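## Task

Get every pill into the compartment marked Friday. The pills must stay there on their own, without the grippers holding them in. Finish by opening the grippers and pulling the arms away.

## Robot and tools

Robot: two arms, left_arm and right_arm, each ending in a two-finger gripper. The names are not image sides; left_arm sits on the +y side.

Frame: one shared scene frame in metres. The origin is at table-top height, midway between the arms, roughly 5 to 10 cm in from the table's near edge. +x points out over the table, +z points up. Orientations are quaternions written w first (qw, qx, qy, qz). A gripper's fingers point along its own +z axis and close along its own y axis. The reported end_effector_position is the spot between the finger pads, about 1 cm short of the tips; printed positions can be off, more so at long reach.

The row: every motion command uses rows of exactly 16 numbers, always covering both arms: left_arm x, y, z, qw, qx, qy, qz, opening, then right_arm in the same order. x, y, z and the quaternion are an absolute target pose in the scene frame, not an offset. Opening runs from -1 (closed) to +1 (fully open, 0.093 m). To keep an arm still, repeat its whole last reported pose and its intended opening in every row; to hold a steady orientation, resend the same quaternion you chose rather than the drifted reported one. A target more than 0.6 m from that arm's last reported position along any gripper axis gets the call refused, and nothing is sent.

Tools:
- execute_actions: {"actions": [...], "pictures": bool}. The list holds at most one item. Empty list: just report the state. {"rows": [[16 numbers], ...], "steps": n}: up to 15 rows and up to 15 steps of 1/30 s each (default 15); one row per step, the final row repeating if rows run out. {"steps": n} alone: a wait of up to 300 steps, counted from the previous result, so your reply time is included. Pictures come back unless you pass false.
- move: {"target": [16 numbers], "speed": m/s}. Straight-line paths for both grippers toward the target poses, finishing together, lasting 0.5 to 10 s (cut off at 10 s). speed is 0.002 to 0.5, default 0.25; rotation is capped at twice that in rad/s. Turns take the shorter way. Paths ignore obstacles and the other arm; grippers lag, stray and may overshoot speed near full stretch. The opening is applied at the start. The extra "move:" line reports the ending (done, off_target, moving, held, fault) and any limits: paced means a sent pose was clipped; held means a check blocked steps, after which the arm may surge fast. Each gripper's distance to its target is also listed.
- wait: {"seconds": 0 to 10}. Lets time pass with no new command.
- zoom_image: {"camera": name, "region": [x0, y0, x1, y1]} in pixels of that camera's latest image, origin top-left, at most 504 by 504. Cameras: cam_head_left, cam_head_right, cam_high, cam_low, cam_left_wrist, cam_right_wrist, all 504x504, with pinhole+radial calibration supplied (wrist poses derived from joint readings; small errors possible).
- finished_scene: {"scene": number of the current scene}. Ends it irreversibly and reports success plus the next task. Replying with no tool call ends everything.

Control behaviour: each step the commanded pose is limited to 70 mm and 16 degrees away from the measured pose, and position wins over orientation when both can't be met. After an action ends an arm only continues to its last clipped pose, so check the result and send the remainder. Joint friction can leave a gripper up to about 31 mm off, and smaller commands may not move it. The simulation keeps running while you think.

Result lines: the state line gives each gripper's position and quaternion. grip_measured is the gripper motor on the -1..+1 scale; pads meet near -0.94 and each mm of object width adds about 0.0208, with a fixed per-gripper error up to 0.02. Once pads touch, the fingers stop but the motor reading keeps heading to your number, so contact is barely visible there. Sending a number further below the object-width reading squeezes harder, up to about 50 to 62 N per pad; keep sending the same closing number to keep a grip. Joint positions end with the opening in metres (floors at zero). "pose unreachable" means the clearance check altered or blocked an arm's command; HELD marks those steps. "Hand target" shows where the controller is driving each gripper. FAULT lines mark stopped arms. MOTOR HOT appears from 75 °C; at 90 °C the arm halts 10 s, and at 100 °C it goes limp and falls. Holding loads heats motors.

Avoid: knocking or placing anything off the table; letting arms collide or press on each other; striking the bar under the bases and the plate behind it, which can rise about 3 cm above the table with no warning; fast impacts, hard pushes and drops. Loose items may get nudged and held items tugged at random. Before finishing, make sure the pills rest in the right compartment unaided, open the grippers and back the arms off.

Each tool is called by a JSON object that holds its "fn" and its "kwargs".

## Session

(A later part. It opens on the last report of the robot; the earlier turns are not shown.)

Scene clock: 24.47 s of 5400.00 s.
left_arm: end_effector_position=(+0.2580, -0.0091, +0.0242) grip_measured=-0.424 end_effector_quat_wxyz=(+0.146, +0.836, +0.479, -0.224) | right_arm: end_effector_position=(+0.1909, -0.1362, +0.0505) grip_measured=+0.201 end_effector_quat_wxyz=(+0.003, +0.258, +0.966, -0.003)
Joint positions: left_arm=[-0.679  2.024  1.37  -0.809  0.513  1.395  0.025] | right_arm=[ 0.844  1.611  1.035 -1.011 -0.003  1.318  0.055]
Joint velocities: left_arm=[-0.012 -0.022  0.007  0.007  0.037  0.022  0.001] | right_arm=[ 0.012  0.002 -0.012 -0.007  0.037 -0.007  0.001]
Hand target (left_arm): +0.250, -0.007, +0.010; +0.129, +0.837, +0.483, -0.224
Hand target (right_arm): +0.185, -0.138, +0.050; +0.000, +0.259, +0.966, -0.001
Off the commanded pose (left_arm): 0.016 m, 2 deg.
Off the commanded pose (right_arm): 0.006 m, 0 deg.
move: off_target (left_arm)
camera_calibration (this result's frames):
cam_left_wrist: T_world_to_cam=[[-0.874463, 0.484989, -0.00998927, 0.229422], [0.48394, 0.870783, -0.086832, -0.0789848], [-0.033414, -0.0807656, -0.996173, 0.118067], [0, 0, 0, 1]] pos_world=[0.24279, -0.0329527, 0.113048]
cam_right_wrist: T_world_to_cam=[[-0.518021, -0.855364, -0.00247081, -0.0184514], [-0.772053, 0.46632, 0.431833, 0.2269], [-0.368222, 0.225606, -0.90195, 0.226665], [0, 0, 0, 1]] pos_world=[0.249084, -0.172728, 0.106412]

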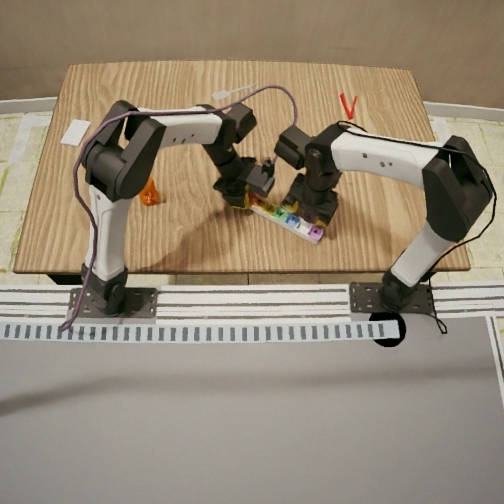

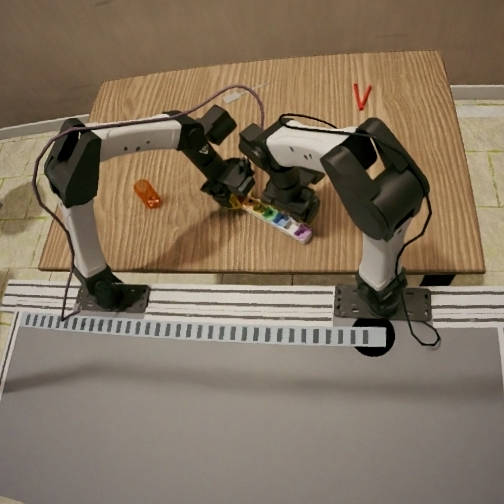

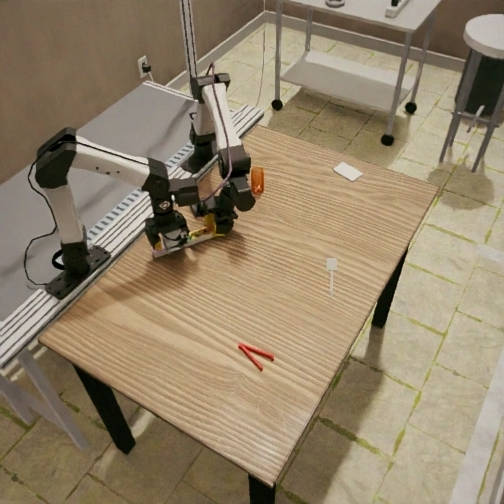

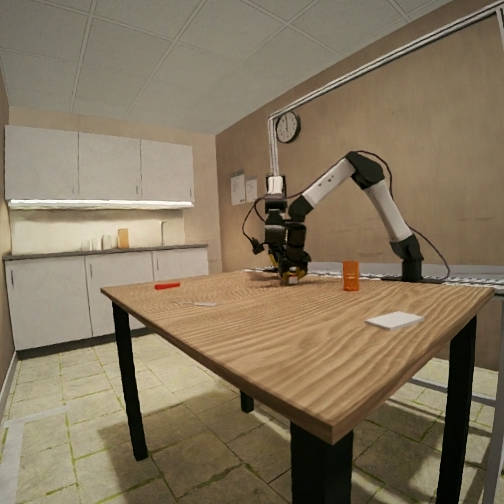

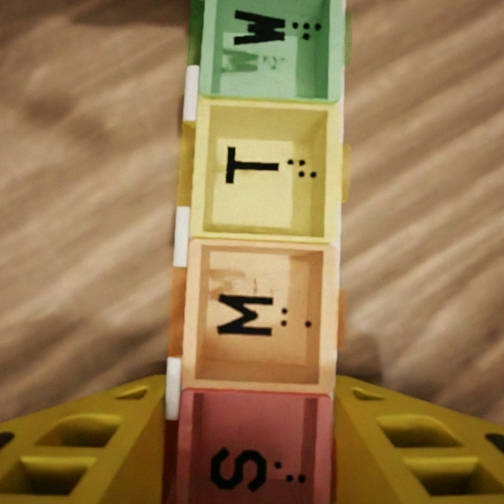

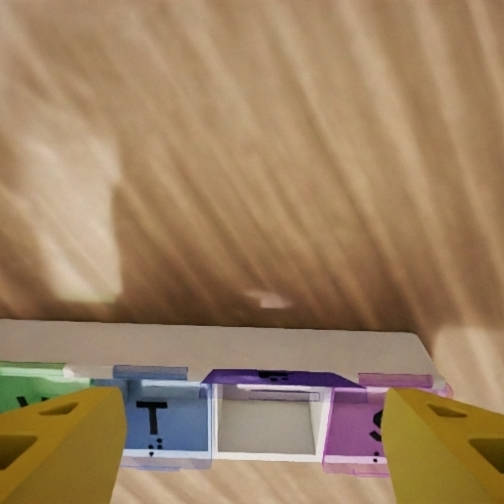

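{"fn": "move", "kwargs": {"target": [0.250,-0.007,0.010,0.129,0.837,0.483,-0.224,-0.45,0.15,-0.2,0.15,0,0.259,0.966,0,0.2], "speed": 0.15}}

{"fn": "move", "kwargs": {"target": [0.34,-0.01,0.022,0.129,0.837,0.483,-0.224,-0.45,0.15,-0.2,0.15,0,0.259,0.966,0,1], "speed": 0.08}}

{"fn": "move", "kwargs": {"target": [0.34,-0.01,0.022,0.129,0.837,0.483,-0.224,0.4,0.15,-0.2,0.15,0,0.259,0.966,0,1]}}

{"fn": "move", "kwargs": {"target": [0.36,0.05,0.16,0.129,0.837,0.483,-0.224,0.4,0.17,-0.1,0.15,0.516,-0.420,0.672,0.323,1]}}

{"fn": "move", "kwargs": {"target": [0.25,0.40,0.25,0.24,0.1,0.96,-0.03,0.4,0.205,0.14,0.055,0.516,-0.420,0.672,0.323,1]}}

Scene clock: 26.43 s of 5400.00 s.
left_arm: end_effector_position=(+0.2580, -0.0091, +0.0242) grip_measured=-0.424 end_effector_quat_wxyz=(+0.146, +0.836, +0.479, -0.224) | right_arm: end_effector_position=(+0.1471, -0.2026, +0.1401) grip_measured=+0.201 end_effector_quat_wxyz=(-0.007, +0.258, +0.966, -0.014)
Joint positions: left_arm=[-0.679  2.024  1.37  -0.809  0.513  1.395  0.025] | right_arm=[ 0.759  1.295  1.122 -1.444 -0.003  1.233  0.055]
Joint velocities: left_arm=[ 0.007 -0.022 -0.012  0.022  0.022 -0.037 -0.001] | right_arm=[ 0.012 -0.017  0.002 -0.022 -0.022  0.037 -0.002]
Hand target (left_arm): +0.250, -0.007, +0.010; +0.129, +0.837, +0.483, -0.224
Hand target (right_arm): +0.150, -0.201, +0.149; -0.000, +0.259, +0.966, +0.001
Off the commanded pose (left_arm): 0.016 m, 2 deg.
Off the commanded pose (right_arm): 0.011 m, 2 deg.
move: off_target (left_arm, right_arm)
camera_calibration (this result's frames):
cam_left_wrist: T_world_to_cam=[[-0.874463, 0.484989, -0.00998927, 0.229422], [0.48394, 0.870783, -0.086832, -0.0789848], [-0.033414, -0.0807656, -0.996173, 0.118067], [0, 0, 0, 1]] pos_world=[0.24279, -0.0329527, 0.113048]
cam_right_wrist: T_world_to_cam=[[-0.517981, -0.855024, 0.0250983, -0.101515], [-0.761623, 0.474357, 0.441494, 0.184109], [-0.389393, 0.20957, -0.896913, 0.305489], [0, 0, 0, 1]] pos_world=[0.206594, -0.238152, 0.195262]

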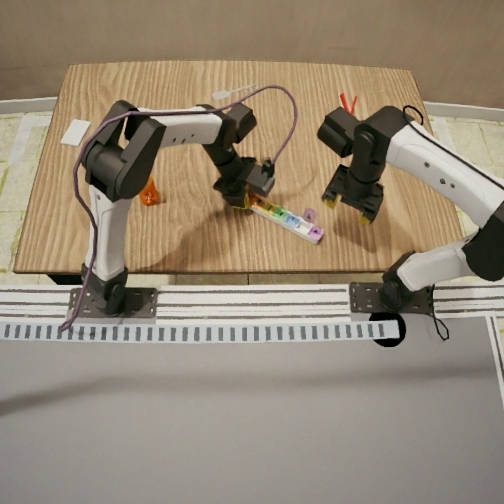

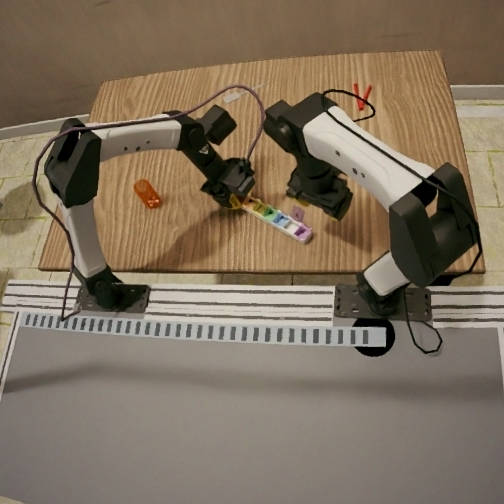

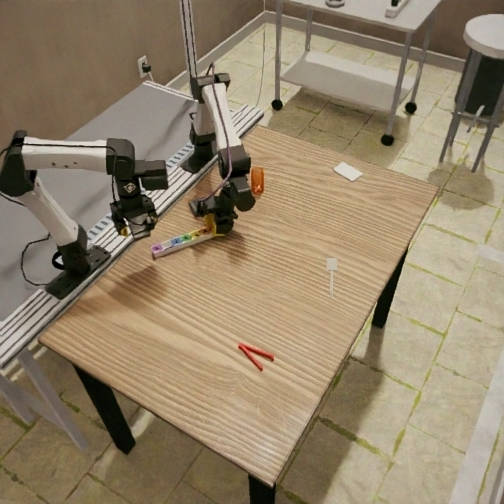

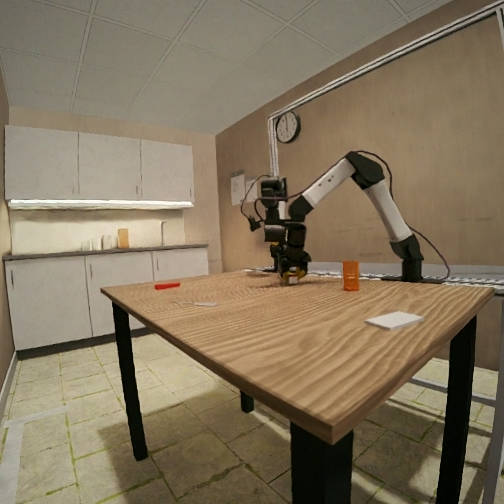

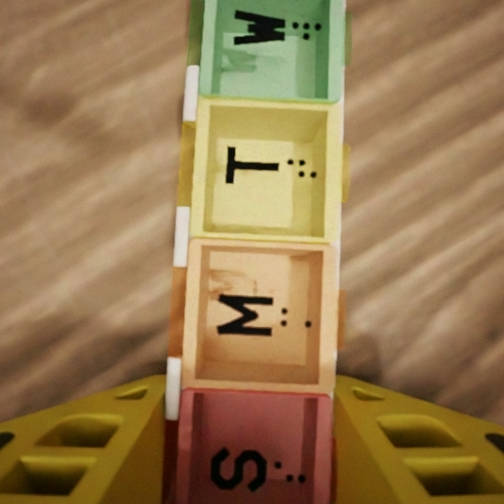

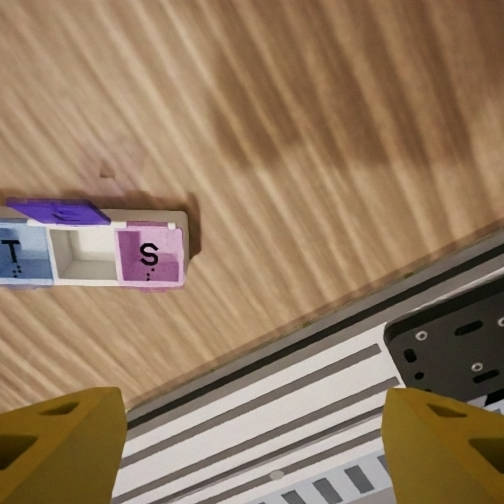

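Scene clock: 28.00 s of 5400.00 s.
left_arm: end_effector_position=(+0.3391, -0.0126, +0.0288) grip_measured=-0.424 end_effector_quat_wxyz=(+0.140, +0.836, +0.482, -0.222) | right_arm: end_effector_position=(+0.1460, -0.2035, +0.1401) grip_measured=+0.988 end_effector_quat_wxyz=(-0.008, +0.258, +0.966, -0.017)
Joint positions: left_arm=[-0.574  2.296  1.832 -1.067  0.512  1.512  0.025] | right_arm=[ 0.759  1.295  1.122 -1.45  -0.003  1.232  0.093]
Joint velocities: left_arm=[-0.017 -0.002 -0.002 -0.022  0.007  0.022 -0.001] | right_arm=[ 0.017 -0.007 -0.002  0.022  0.022  0.066  0.001]
Hand target (left_arm): +0.340, -0.009, +0.022; +0.130, +0.836, +0.483, -0.223
Hand target (right_arm): +0.150, -0.200, +0.150; -0.000, +0.259, +0.966, -0.000
Off the commanded pose (left_arm): 0.007 m, 1 deg.
Off the commanded pose (right_arm): 0.011 m, 2 deg.
move: off_target (right_arm)
camera_calibration (this result's frames):
cam_left_wrist: T_world_to_cam=[[-0.87617, 0.482002, -0.000568095, 0.30237], [0.480592, 0.873517, -0.0774507, -0.113871], [-0.0368351, -0.068133, -0.996996, 0.126414], [0, 0, 0, 1]] pos_world=[0.324309, -0.0376611, 0.117387]
cam_right_wrist: T_world_to_cam=[[-0.517574, -0.855093, 0.030533, -0.103668], [-0.759858, 0.47575, 0.443032, 0.183527], [-0.39336, 0.206101, -0.895986, 0.305055], [0, 0, 0, 1]] pos_world=[0.205794, -0.238831, 0.195182]

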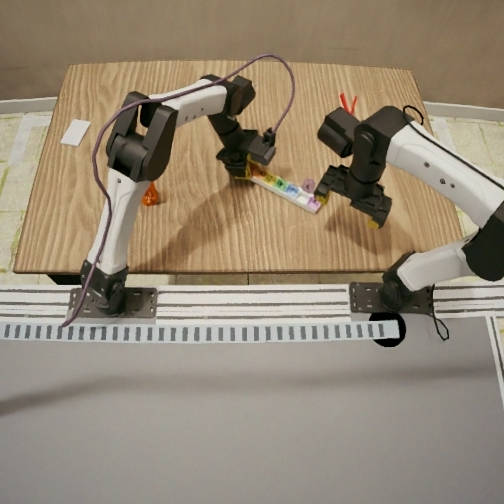

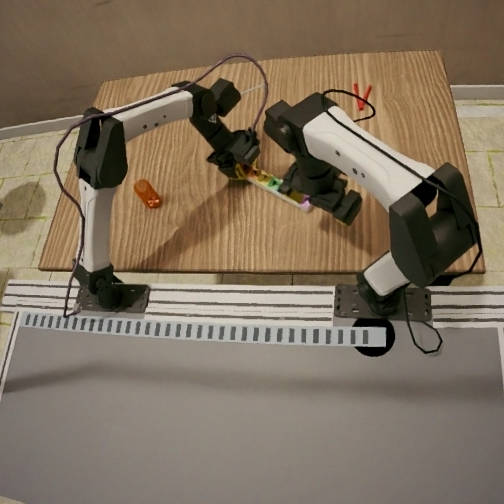

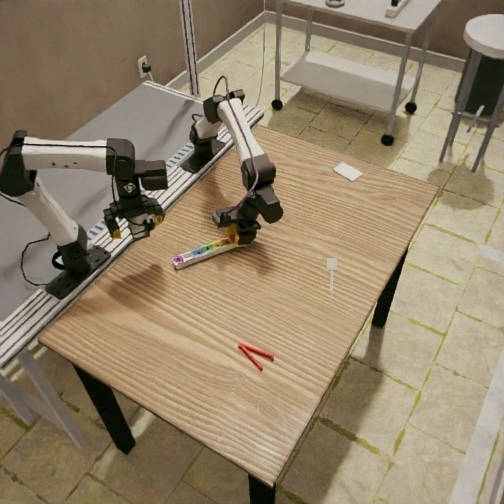

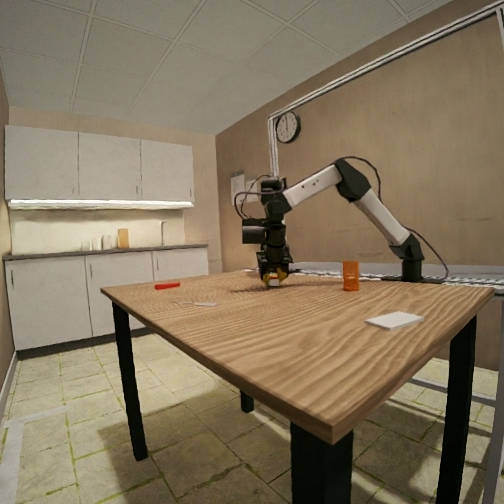

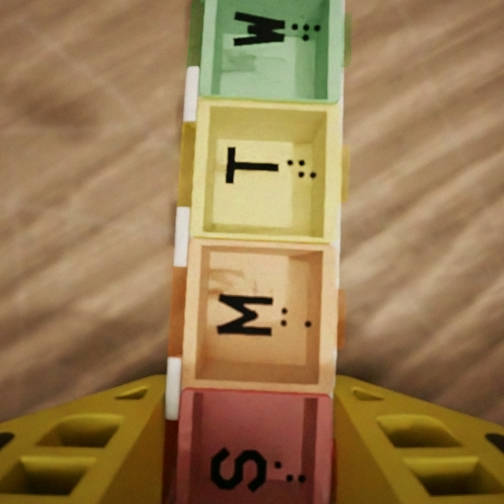

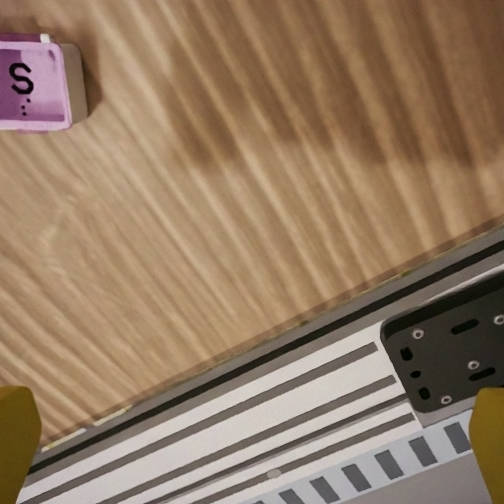

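Scene clock: 28.70 s of 5400.00 s.
left_arm: end_effector_position=(+0.3387, -0.0124, +0.0288) grip_measured=+0.398 end_effector_quat_wxyz=(+0.139, +0.836, +0.483, -0.222) | right_arm: end_effector_position=(+0.1460, -0.2035, +0.1401) grip_measured=+0.988 end_effector_quat_wxyz=(-0.008, +0.258, +0.966, -0.017)
Joint positions: left_arm=[-0.574  2.296  1.832 -1.069  0.512  1.512  0.064] | right_arm=[ 0.759  1.295  1.122 -1.45  -0.003  1.232  0.093]
Joint velocities: left_arm=[-0.002 -0.002  0.002 -0.051 -0.066 -0.007 -0.001] | right_arm=[ 0.022  0.007  0.012  0.007  0.037 -0.037  0.001]
Hand target (left_arm): +0.340, -0.010, +0.022; +0.129, +0.837, +0.483, -0.224
Hand target (right_arm): +0.150, -0.200, +0.150; -0.000, +0.259, +0.966, +0.000
Off the commanded pose (left_arm): 0.007 m, 1 deg.
Off the commanded pose (right_arm): 0.011 m, 2 deg.
move: off_target (right_arm)
camera_calibration (this result's frames):
cam_left_wrist: T_world_to_cam=[[-0.876154, 0.48203, 0.00133478, 0.30189], [0.480497, 0.873581, -0.0773243, -0.113871], [-0.0384387, -0.0671066, -0.997005, 0.126952], [0, 0, 0, 1]] pos_world=[0.324096, -0.0375251, 0.117364]
cam_right_wrist: T_world_to_cam=[[-0.517574, -0.855093, 0.030533, -0.103668], [-0.759858, 0.47575, 0.443032, 0.183527], [-0.39336, 0.206101, -0.895986, 0.305055], [0, 0, 0, 1]] pos_world=[0.205794, -0.238831, 0.195182]

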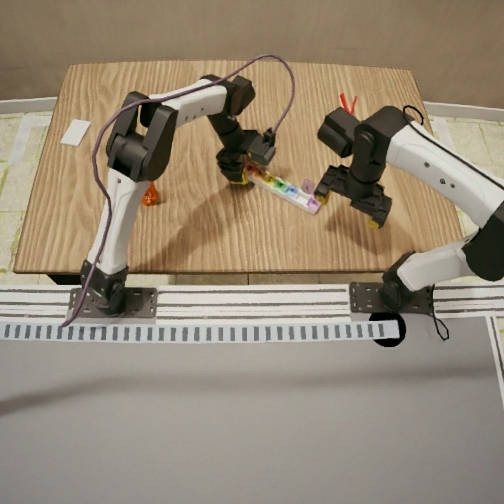

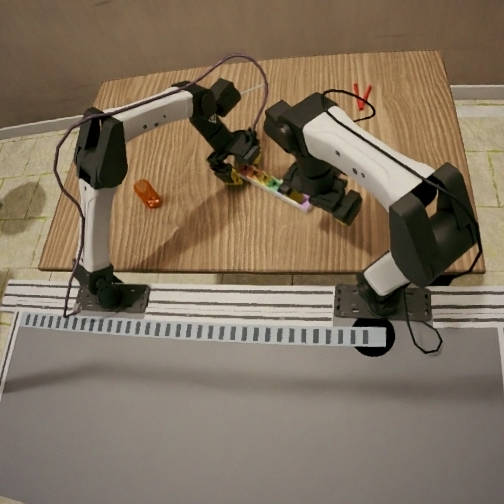

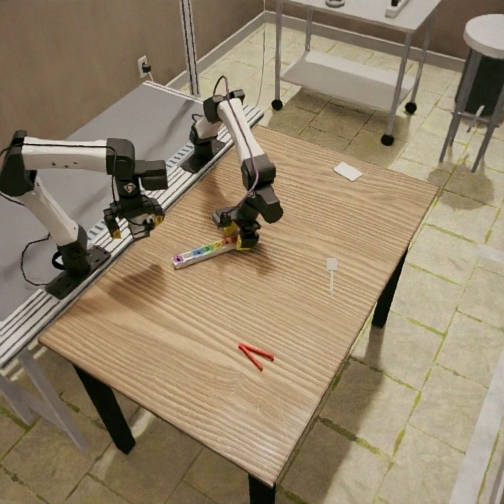

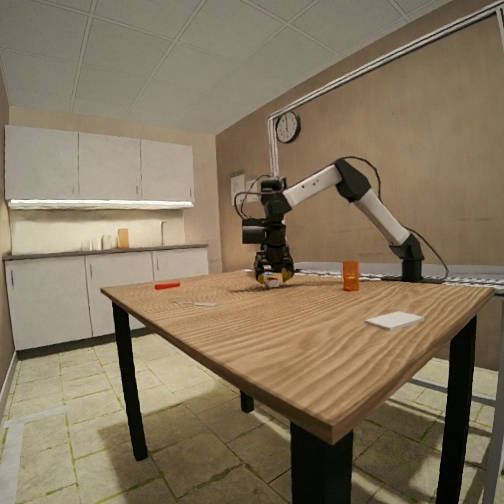

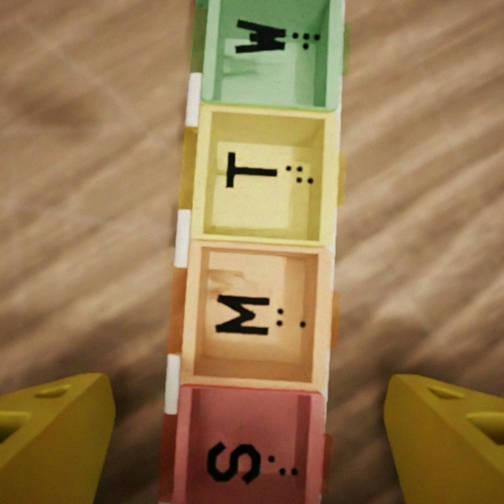

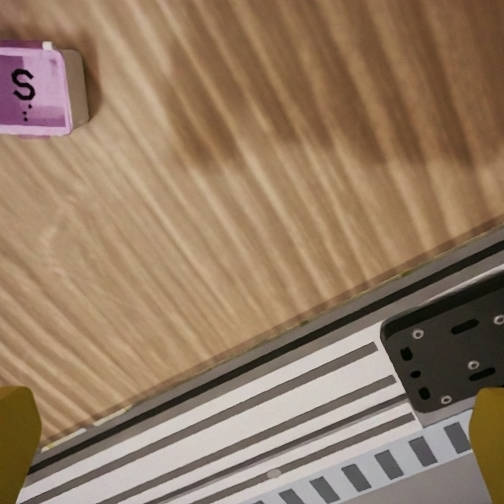

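Scene clock: 33.50 s of 5400.00 s.
left_arm: end_effector_position=(+0.3588, +0.0457, +0.1579) grip_measured=+0.398 end_effector_quat_wxyz=(+0.161, +0.832, +0.489, -0.208) | right_arm: end_effector_position=(+0.1705, -0.0966, +0.1592) grip_measured=+0.988 end_effector_quat_wxyz=(+0.522, -0.419, +0.665, +0.332)
Joint positions: left_arm=[-0.441  2.215  2.219 -1.549  0.512  1.633  0.064] | right_arm=[ 0.748  0.638  0.202  0.165 -0.418 -0.094  0.093]
Joint velocities: left_arm=[-0.007 -0.012 -0.012 -0.051  0.081  0.095 -0.   ] | right_arm=[-0.012  0.002 -0.012  0.037 -0.037  0.007 -0.001]
Hand target (left_arm): +0.359, +0.050, +0.160; +0.158, +0.832, +0.490, -0.207
Hand target (right_arm): +0.170, -0.098, +0.147; +0.512, -0.421, +0.672, +0.329
Off the commanded pose (left_arm): 0.005 m, 4 deg.
Off the commanded pose (right_arm): 0.010 m, 2 deg.
joint sent to its limit (left arm) — the command would take joint 4 (wrist pitch) past its lower limit, so that joint was sent only as far as its limit.
move: off_target (left_arm)
camera_calibration (this result's frames):
cam_left_wrist: T_world_to_cam=[[-0.888643, 0.456382, -0.045053, 0.304295], [0.458564, 0.885507, -0.0748143, -0.157357], [0.00575088, -0.0871429, -0.996179, 0.245291], [0, 0, 0, 1]] pos_world=[0.341157, 0.0218411, 0.246291]
cam_right_wrist: T_world_to_cam=[[0.903386, -0.428, -0.0266461, -0.192049], [-0.29089, -0.56596, -0.771409, 0.155527], [0.315083, 0.704631, -0.635781, 0.195702], [0, 0, 0, 1]] pos_world=[0.157073, -0.132072, 0.239281]

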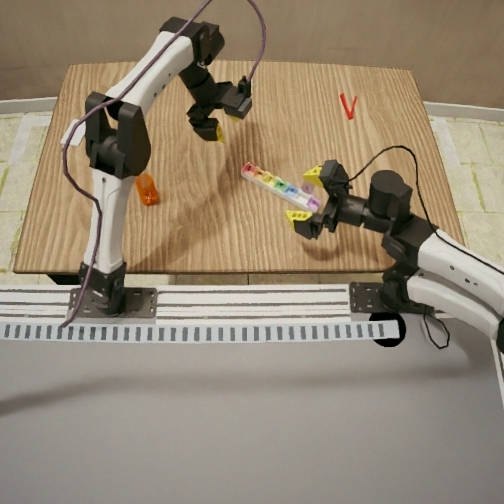

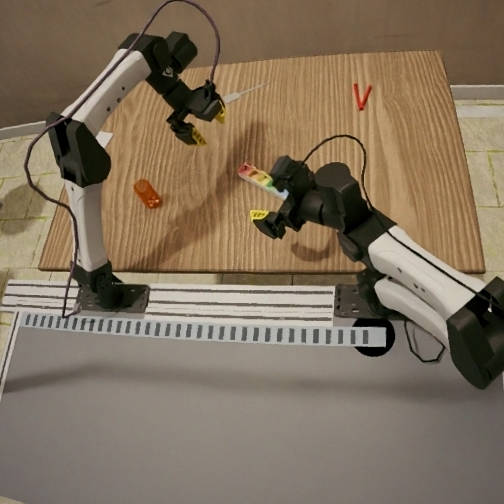

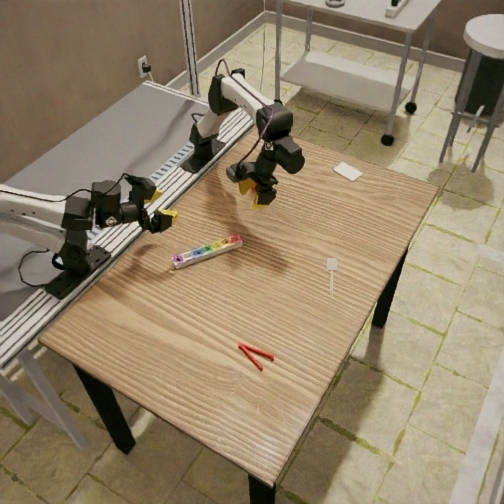

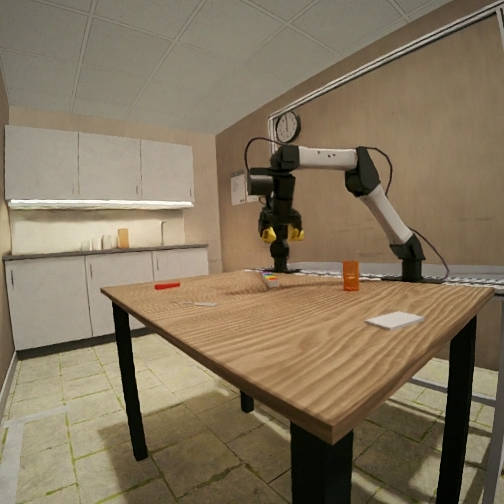

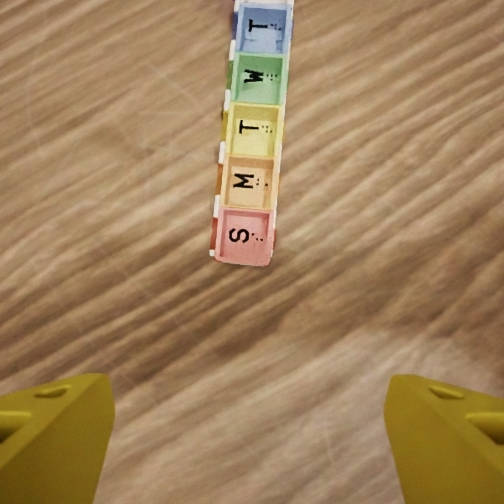

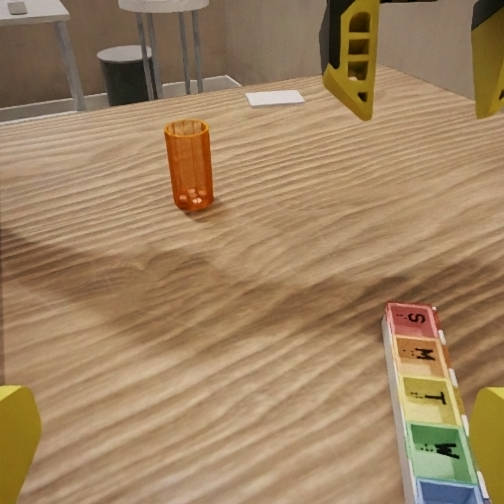

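Scene clock: 37.63 s of 5400.00 s.
left_arm: end_effector_position=(+0.2536, +0.3961, +0.2450) grip_measured=+0.398 end_effector_quat_wxyz=(+0.252, +0.117, +0.960, -0.024) | right_arm: end_effector_position=(+0.2005, +0.1324, +0.0552) grip_measured=+0.988 end_effector_quat_wxyz=(+0.512, -0.427, +0.674, +0.318)
Joint positions: left_arm=[ 0.563  1.277  1.481 -1.387  0.338  0.749  0.064] | right_arm=[1.239 2.065 0.751 1.025 0.064 0.025 0.093]
Joint velocities: left_arm=[-0.012 -0.027 -0.002 -0.066 -0.051  0.022  0.001] | right_arm=[ 0.002 -0.007 -0.002  0.007  0.022 -0.022  0.   ]
Hand target (left_arm): +0.247, +0.398, +0.248; +0.245, +0.105, +0.964, -0.022
Hand target (right_arm): +0.202, +0.140, +0.059; +0.517, -0.421, +0.672, +0.322
Off the commanded pose (left_arm): 0.007 m, 2 deg.
Off the commanded pose (right_arm): 0.009 m, 1 deg.
move: done
camera_calibration (this result's frames):
cam_left_wrist: T_world_to_cam=[[-0.222456, -0.974919, 0.00677179, 0.440131], [-0.973447, 0.221725, -0.0569174, 0.2088], [0.0539884, -0.0192536, -0.998356, 0.324618], [0, 0, 0, 1]] pos_world=[0.28364, 0.389046, 0.332988]
cam_right_wrist: T_world_to_cam=[[0.900876, -0.43381, -0.0151882, -0.123303], [-0.29952, -0.595915, -0.745099, 0.217963], [0.314181, 0.675791, -0.666781, -0.0355822], [0, 0, 0, 1]] pos_world=[0.187545, 0.100443, 0.136805]

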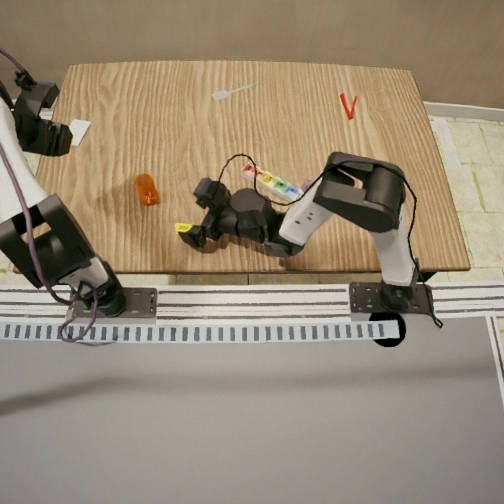

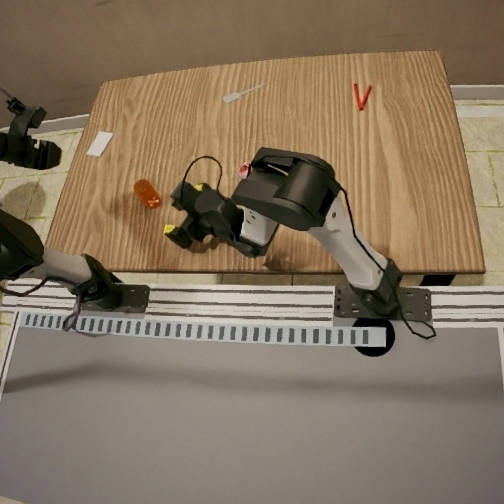

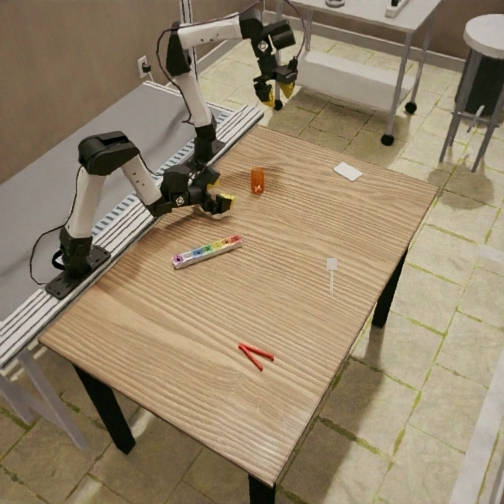

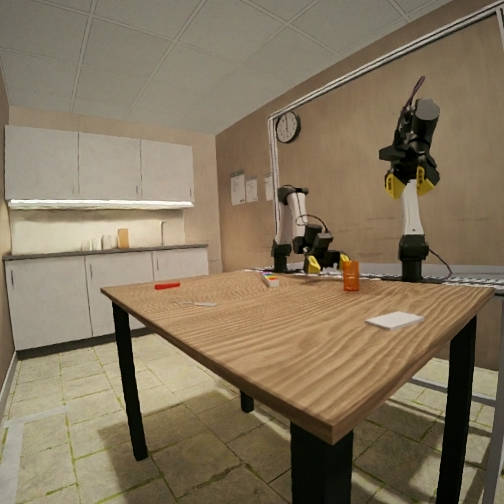

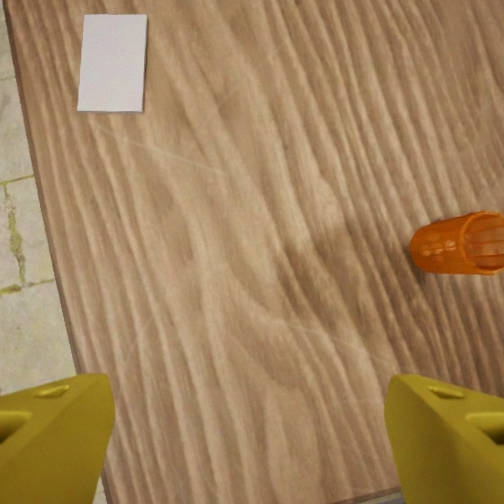

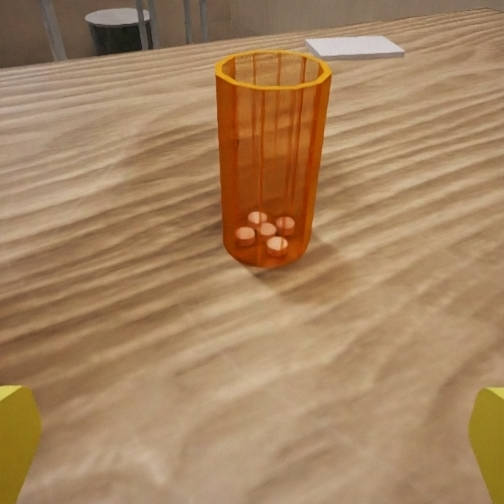

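{"fn": "execute_actions", "kwargs": {"actions": []}}

Scene clock: 39.10 s of 5400.00 s.
left_arm: end_effector_position=(+0.2532, +0.3960, +0.2449) grip_measured=+0.398 end_effector_quat_wxyz=(+0.251, +0.116, +0.961, -0.025) | right_arm: end_effector_position=(+0.2007, +0.1324, +0.0552) grip_measured=+0.988 end_effector_quat_wxyz=(+0.512, -0.426, +0.675, +0.318)
Joint positions: left_arm=[ 0.563  1.277  1.481 -1.389  0.338  0.748  0.064] | right_arm=[1.239 2.065 0.751 1.025 0.065 0.025 0.093]
Joint velocities: left_arm=[ 0.017  0.012  0.012  0.007 -0.051 -0.022  0.001] | right_arm=[ 0.002  0.002 -0.012  0.037 -0.037 -0.066  0.001]
Hand target (left_arm): +0.247, +0.398, +0.248; +0.245, +0.105, +0.964, -0.022
Hand target (right_arm): +0.202, +0.140, +0.059; +0.517, -0.421, +0.672, +0.322
Off the commanded pose (left_arm): 0.007 m, 2 deg.
Off the commanded pose (right_arm): 0.009 m, 1 deg.
Steps of this call (steps 1 to 44: nothing new was sent). Readings (end_effector_position):
1: left_arm (+0.2535, +0.3961, +0.2450) | right_arm (+0.2006, +0.1324, +0.0552)
2: left_arm (+0.2535, +0.3960, +0.2450) | right_arm (+0.2006, +0.1324, +0.0552)
4: left_arm (+0.2534, +0.3960, +0.2450) | right_arm (+0.2006, +0.1324, +0.0552)
8: left_arm (+0.2533, +0.3960, +0.2449) | right_arm (+0.2006, +0.1324, +0.0552)
44: the state above
camera_calibration (this result's frames):
cam_left_wrist: T_world_to_cam=[[-0.221037, -0.975227, 0.00862561, 0.439193], [-0.973875, 0.220241, -0.0553286, 0.208771], [0.0520582, -0.0206299, -0.998431, 0.325504], [0, 0, 0, 1]] pos_world=[0.28345, 0.389048, 0.332756]
cam_right_wrist: T_world_to_cam=[[0.900353, -0.434894, -0.015242, -0.123244], [-0.300262, -0.595511, -0.745124, 0.218067], [0.314973, 0.675451, -0.666752, -0.0356927], [0, 0, 0, 1]] pos_world=[0.187683, 0.100372, 0.13681]

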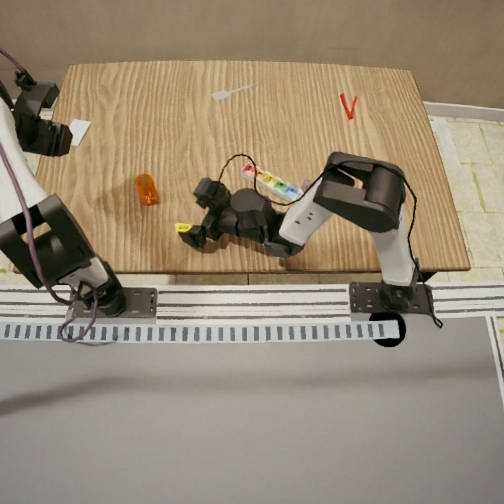

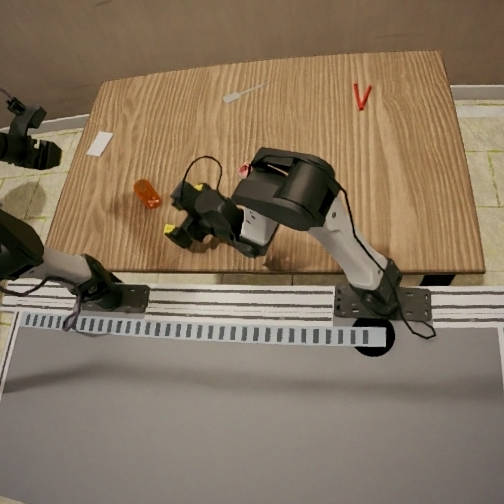

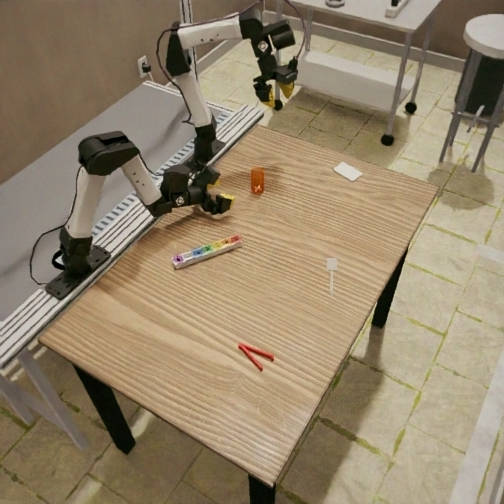

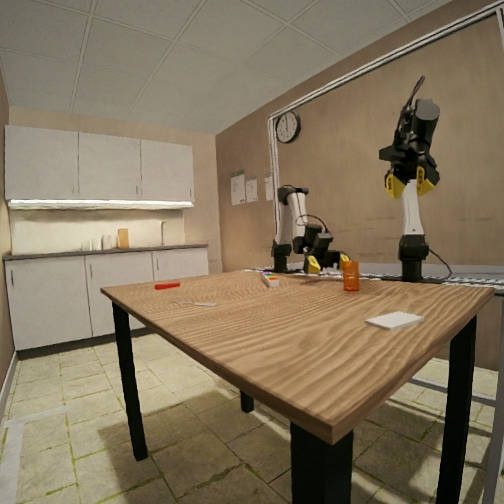

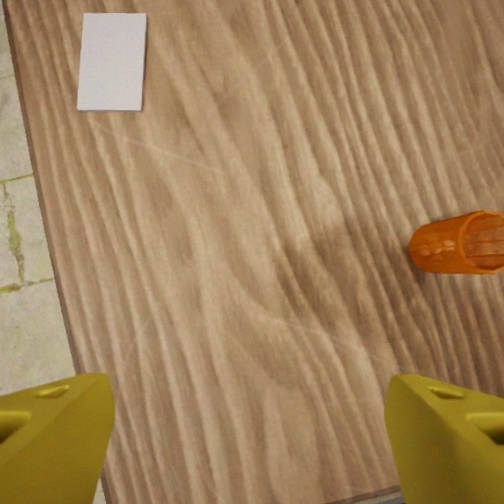

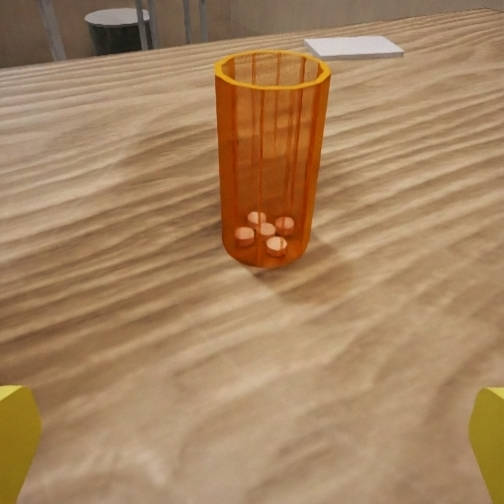

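{"fn": "move", "kwargs": {"target": [0.25,0.40,0.25,0.24,0.1,0.96,-0.03,0.4,0.267,0.250,0.045,0.516,-0.420,0.672,0.323,1], "speed": 0.08}}

{"fn": "zoom_image", "kwargs": {"camera": "cam_high", "region": [150,210,270,290]}}

Scene clock: 41.63 s of 5400.00 s.
left_arm: end_effector_position=(+0.2519, +0.3972, +0.2531) grip_measured=+0.398 end_effector_quat_wxyz=(+0.255, +0.113, +0.960, -0.020) | right_arm: end_effector_position=(+0.2588, +0.2478, +0.0445) grip_measured=+0.988 end_effector_quat_wxyz=(+0.513, -0.423, +0.674, +0.322)
Joint positions: left_arm=[ 0.57   1.277  1.512 -1.409  0.338  0.746  0.064] | right_arm=[1.215 2.41  1.378 0.752 0.041 0.025 0.093]
Joint velocities: left_arm=[-0.012 -0.007 -0.007 -0.007  0.007  0.007 -0.   ] | right_arm=[-0.002 -0.002  0.002 -0.007 -0.037 -0.007 -0.   ]
Hand target (left_arm): +0.250, +0.400, +0.250; +0.242, +0.100, +0.965, -0.030
Hand target (right_arm): +0.265, +0.251, +0.046; +0.516, -0.420, +0.673, +0.323
Off the commanded pose (left_arm): 0.005 m, 3 deg.
Off the commanded pose (right_arm): 0.009 m, 1 deg.
move: off_target (left_arm)
camera_calibration (this result's frames):
cam_left_wrist: T_world_to_cam=[[-0.213264, -0.976994, 0.000726861, 0.44081], [-0.975015, 0.212784, -0.0637871, 0.21301], [0.062165, -0.0143122, -0.997963, 0.328634], [0, 0, 0, 1]] pos_world=[0.281267, 0.390047, 0.341232]
cam_right_wrist: T_world_to_cam=[[0.900109, -0.43508, -0.0225478, -0.125051], [-0.302954, -0.587888, -0.750071, 0.295292], [0.313086, 0.681977, -0.660973, -0.14044], [0, 0, 0, 1]] pos_world=[0.24599, 0.214969, 0.125843]

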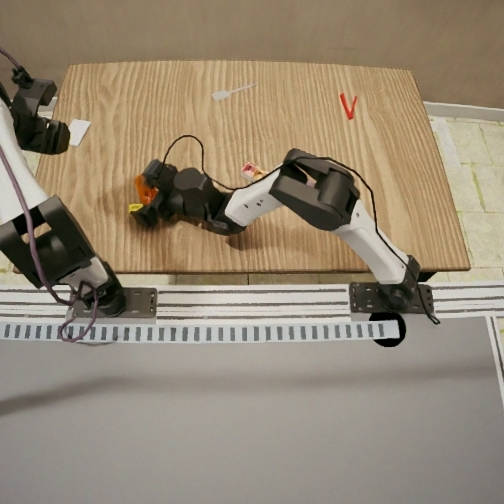

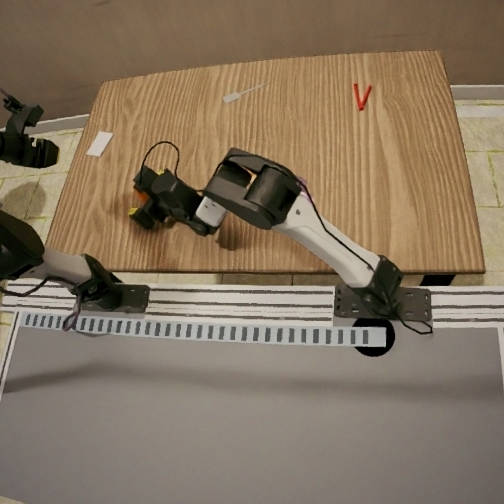

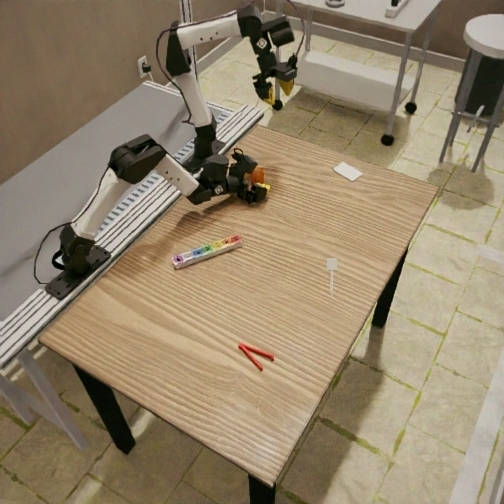

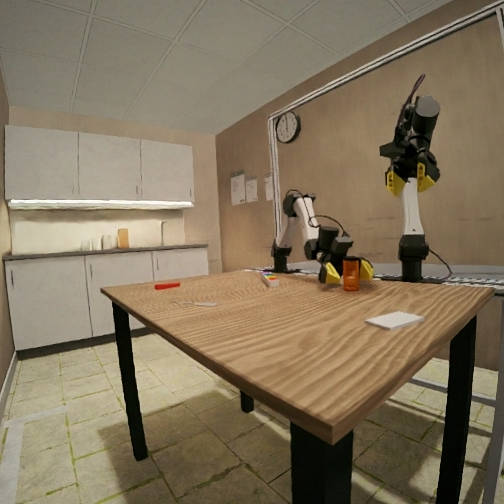

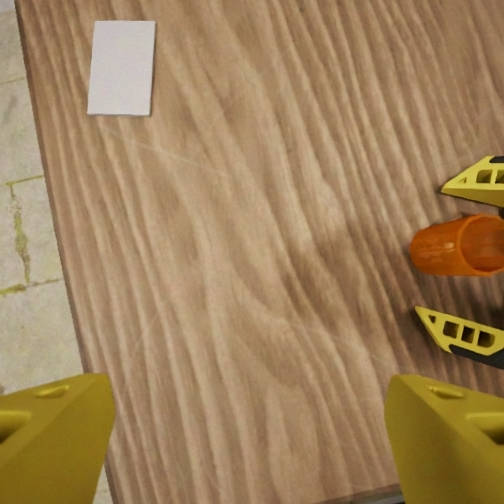

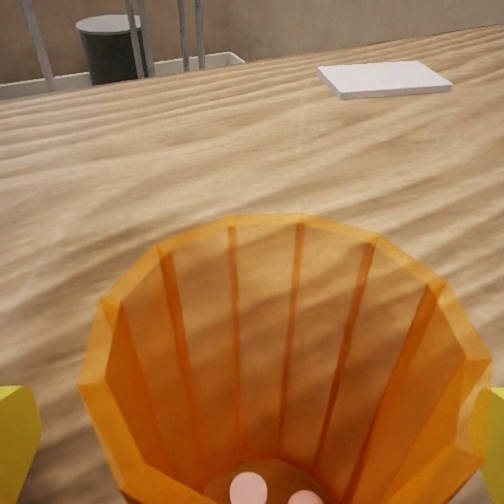

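Region (150, 210, 270, 290) of cam_high's 504x504 image, scaled by 4.200, with more detail than that image has.

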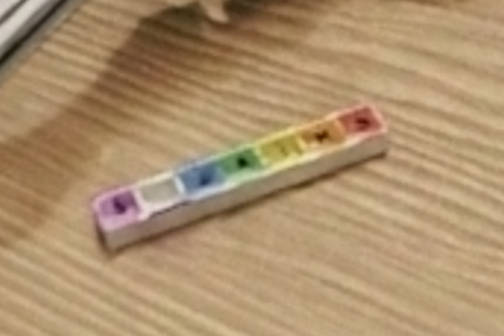

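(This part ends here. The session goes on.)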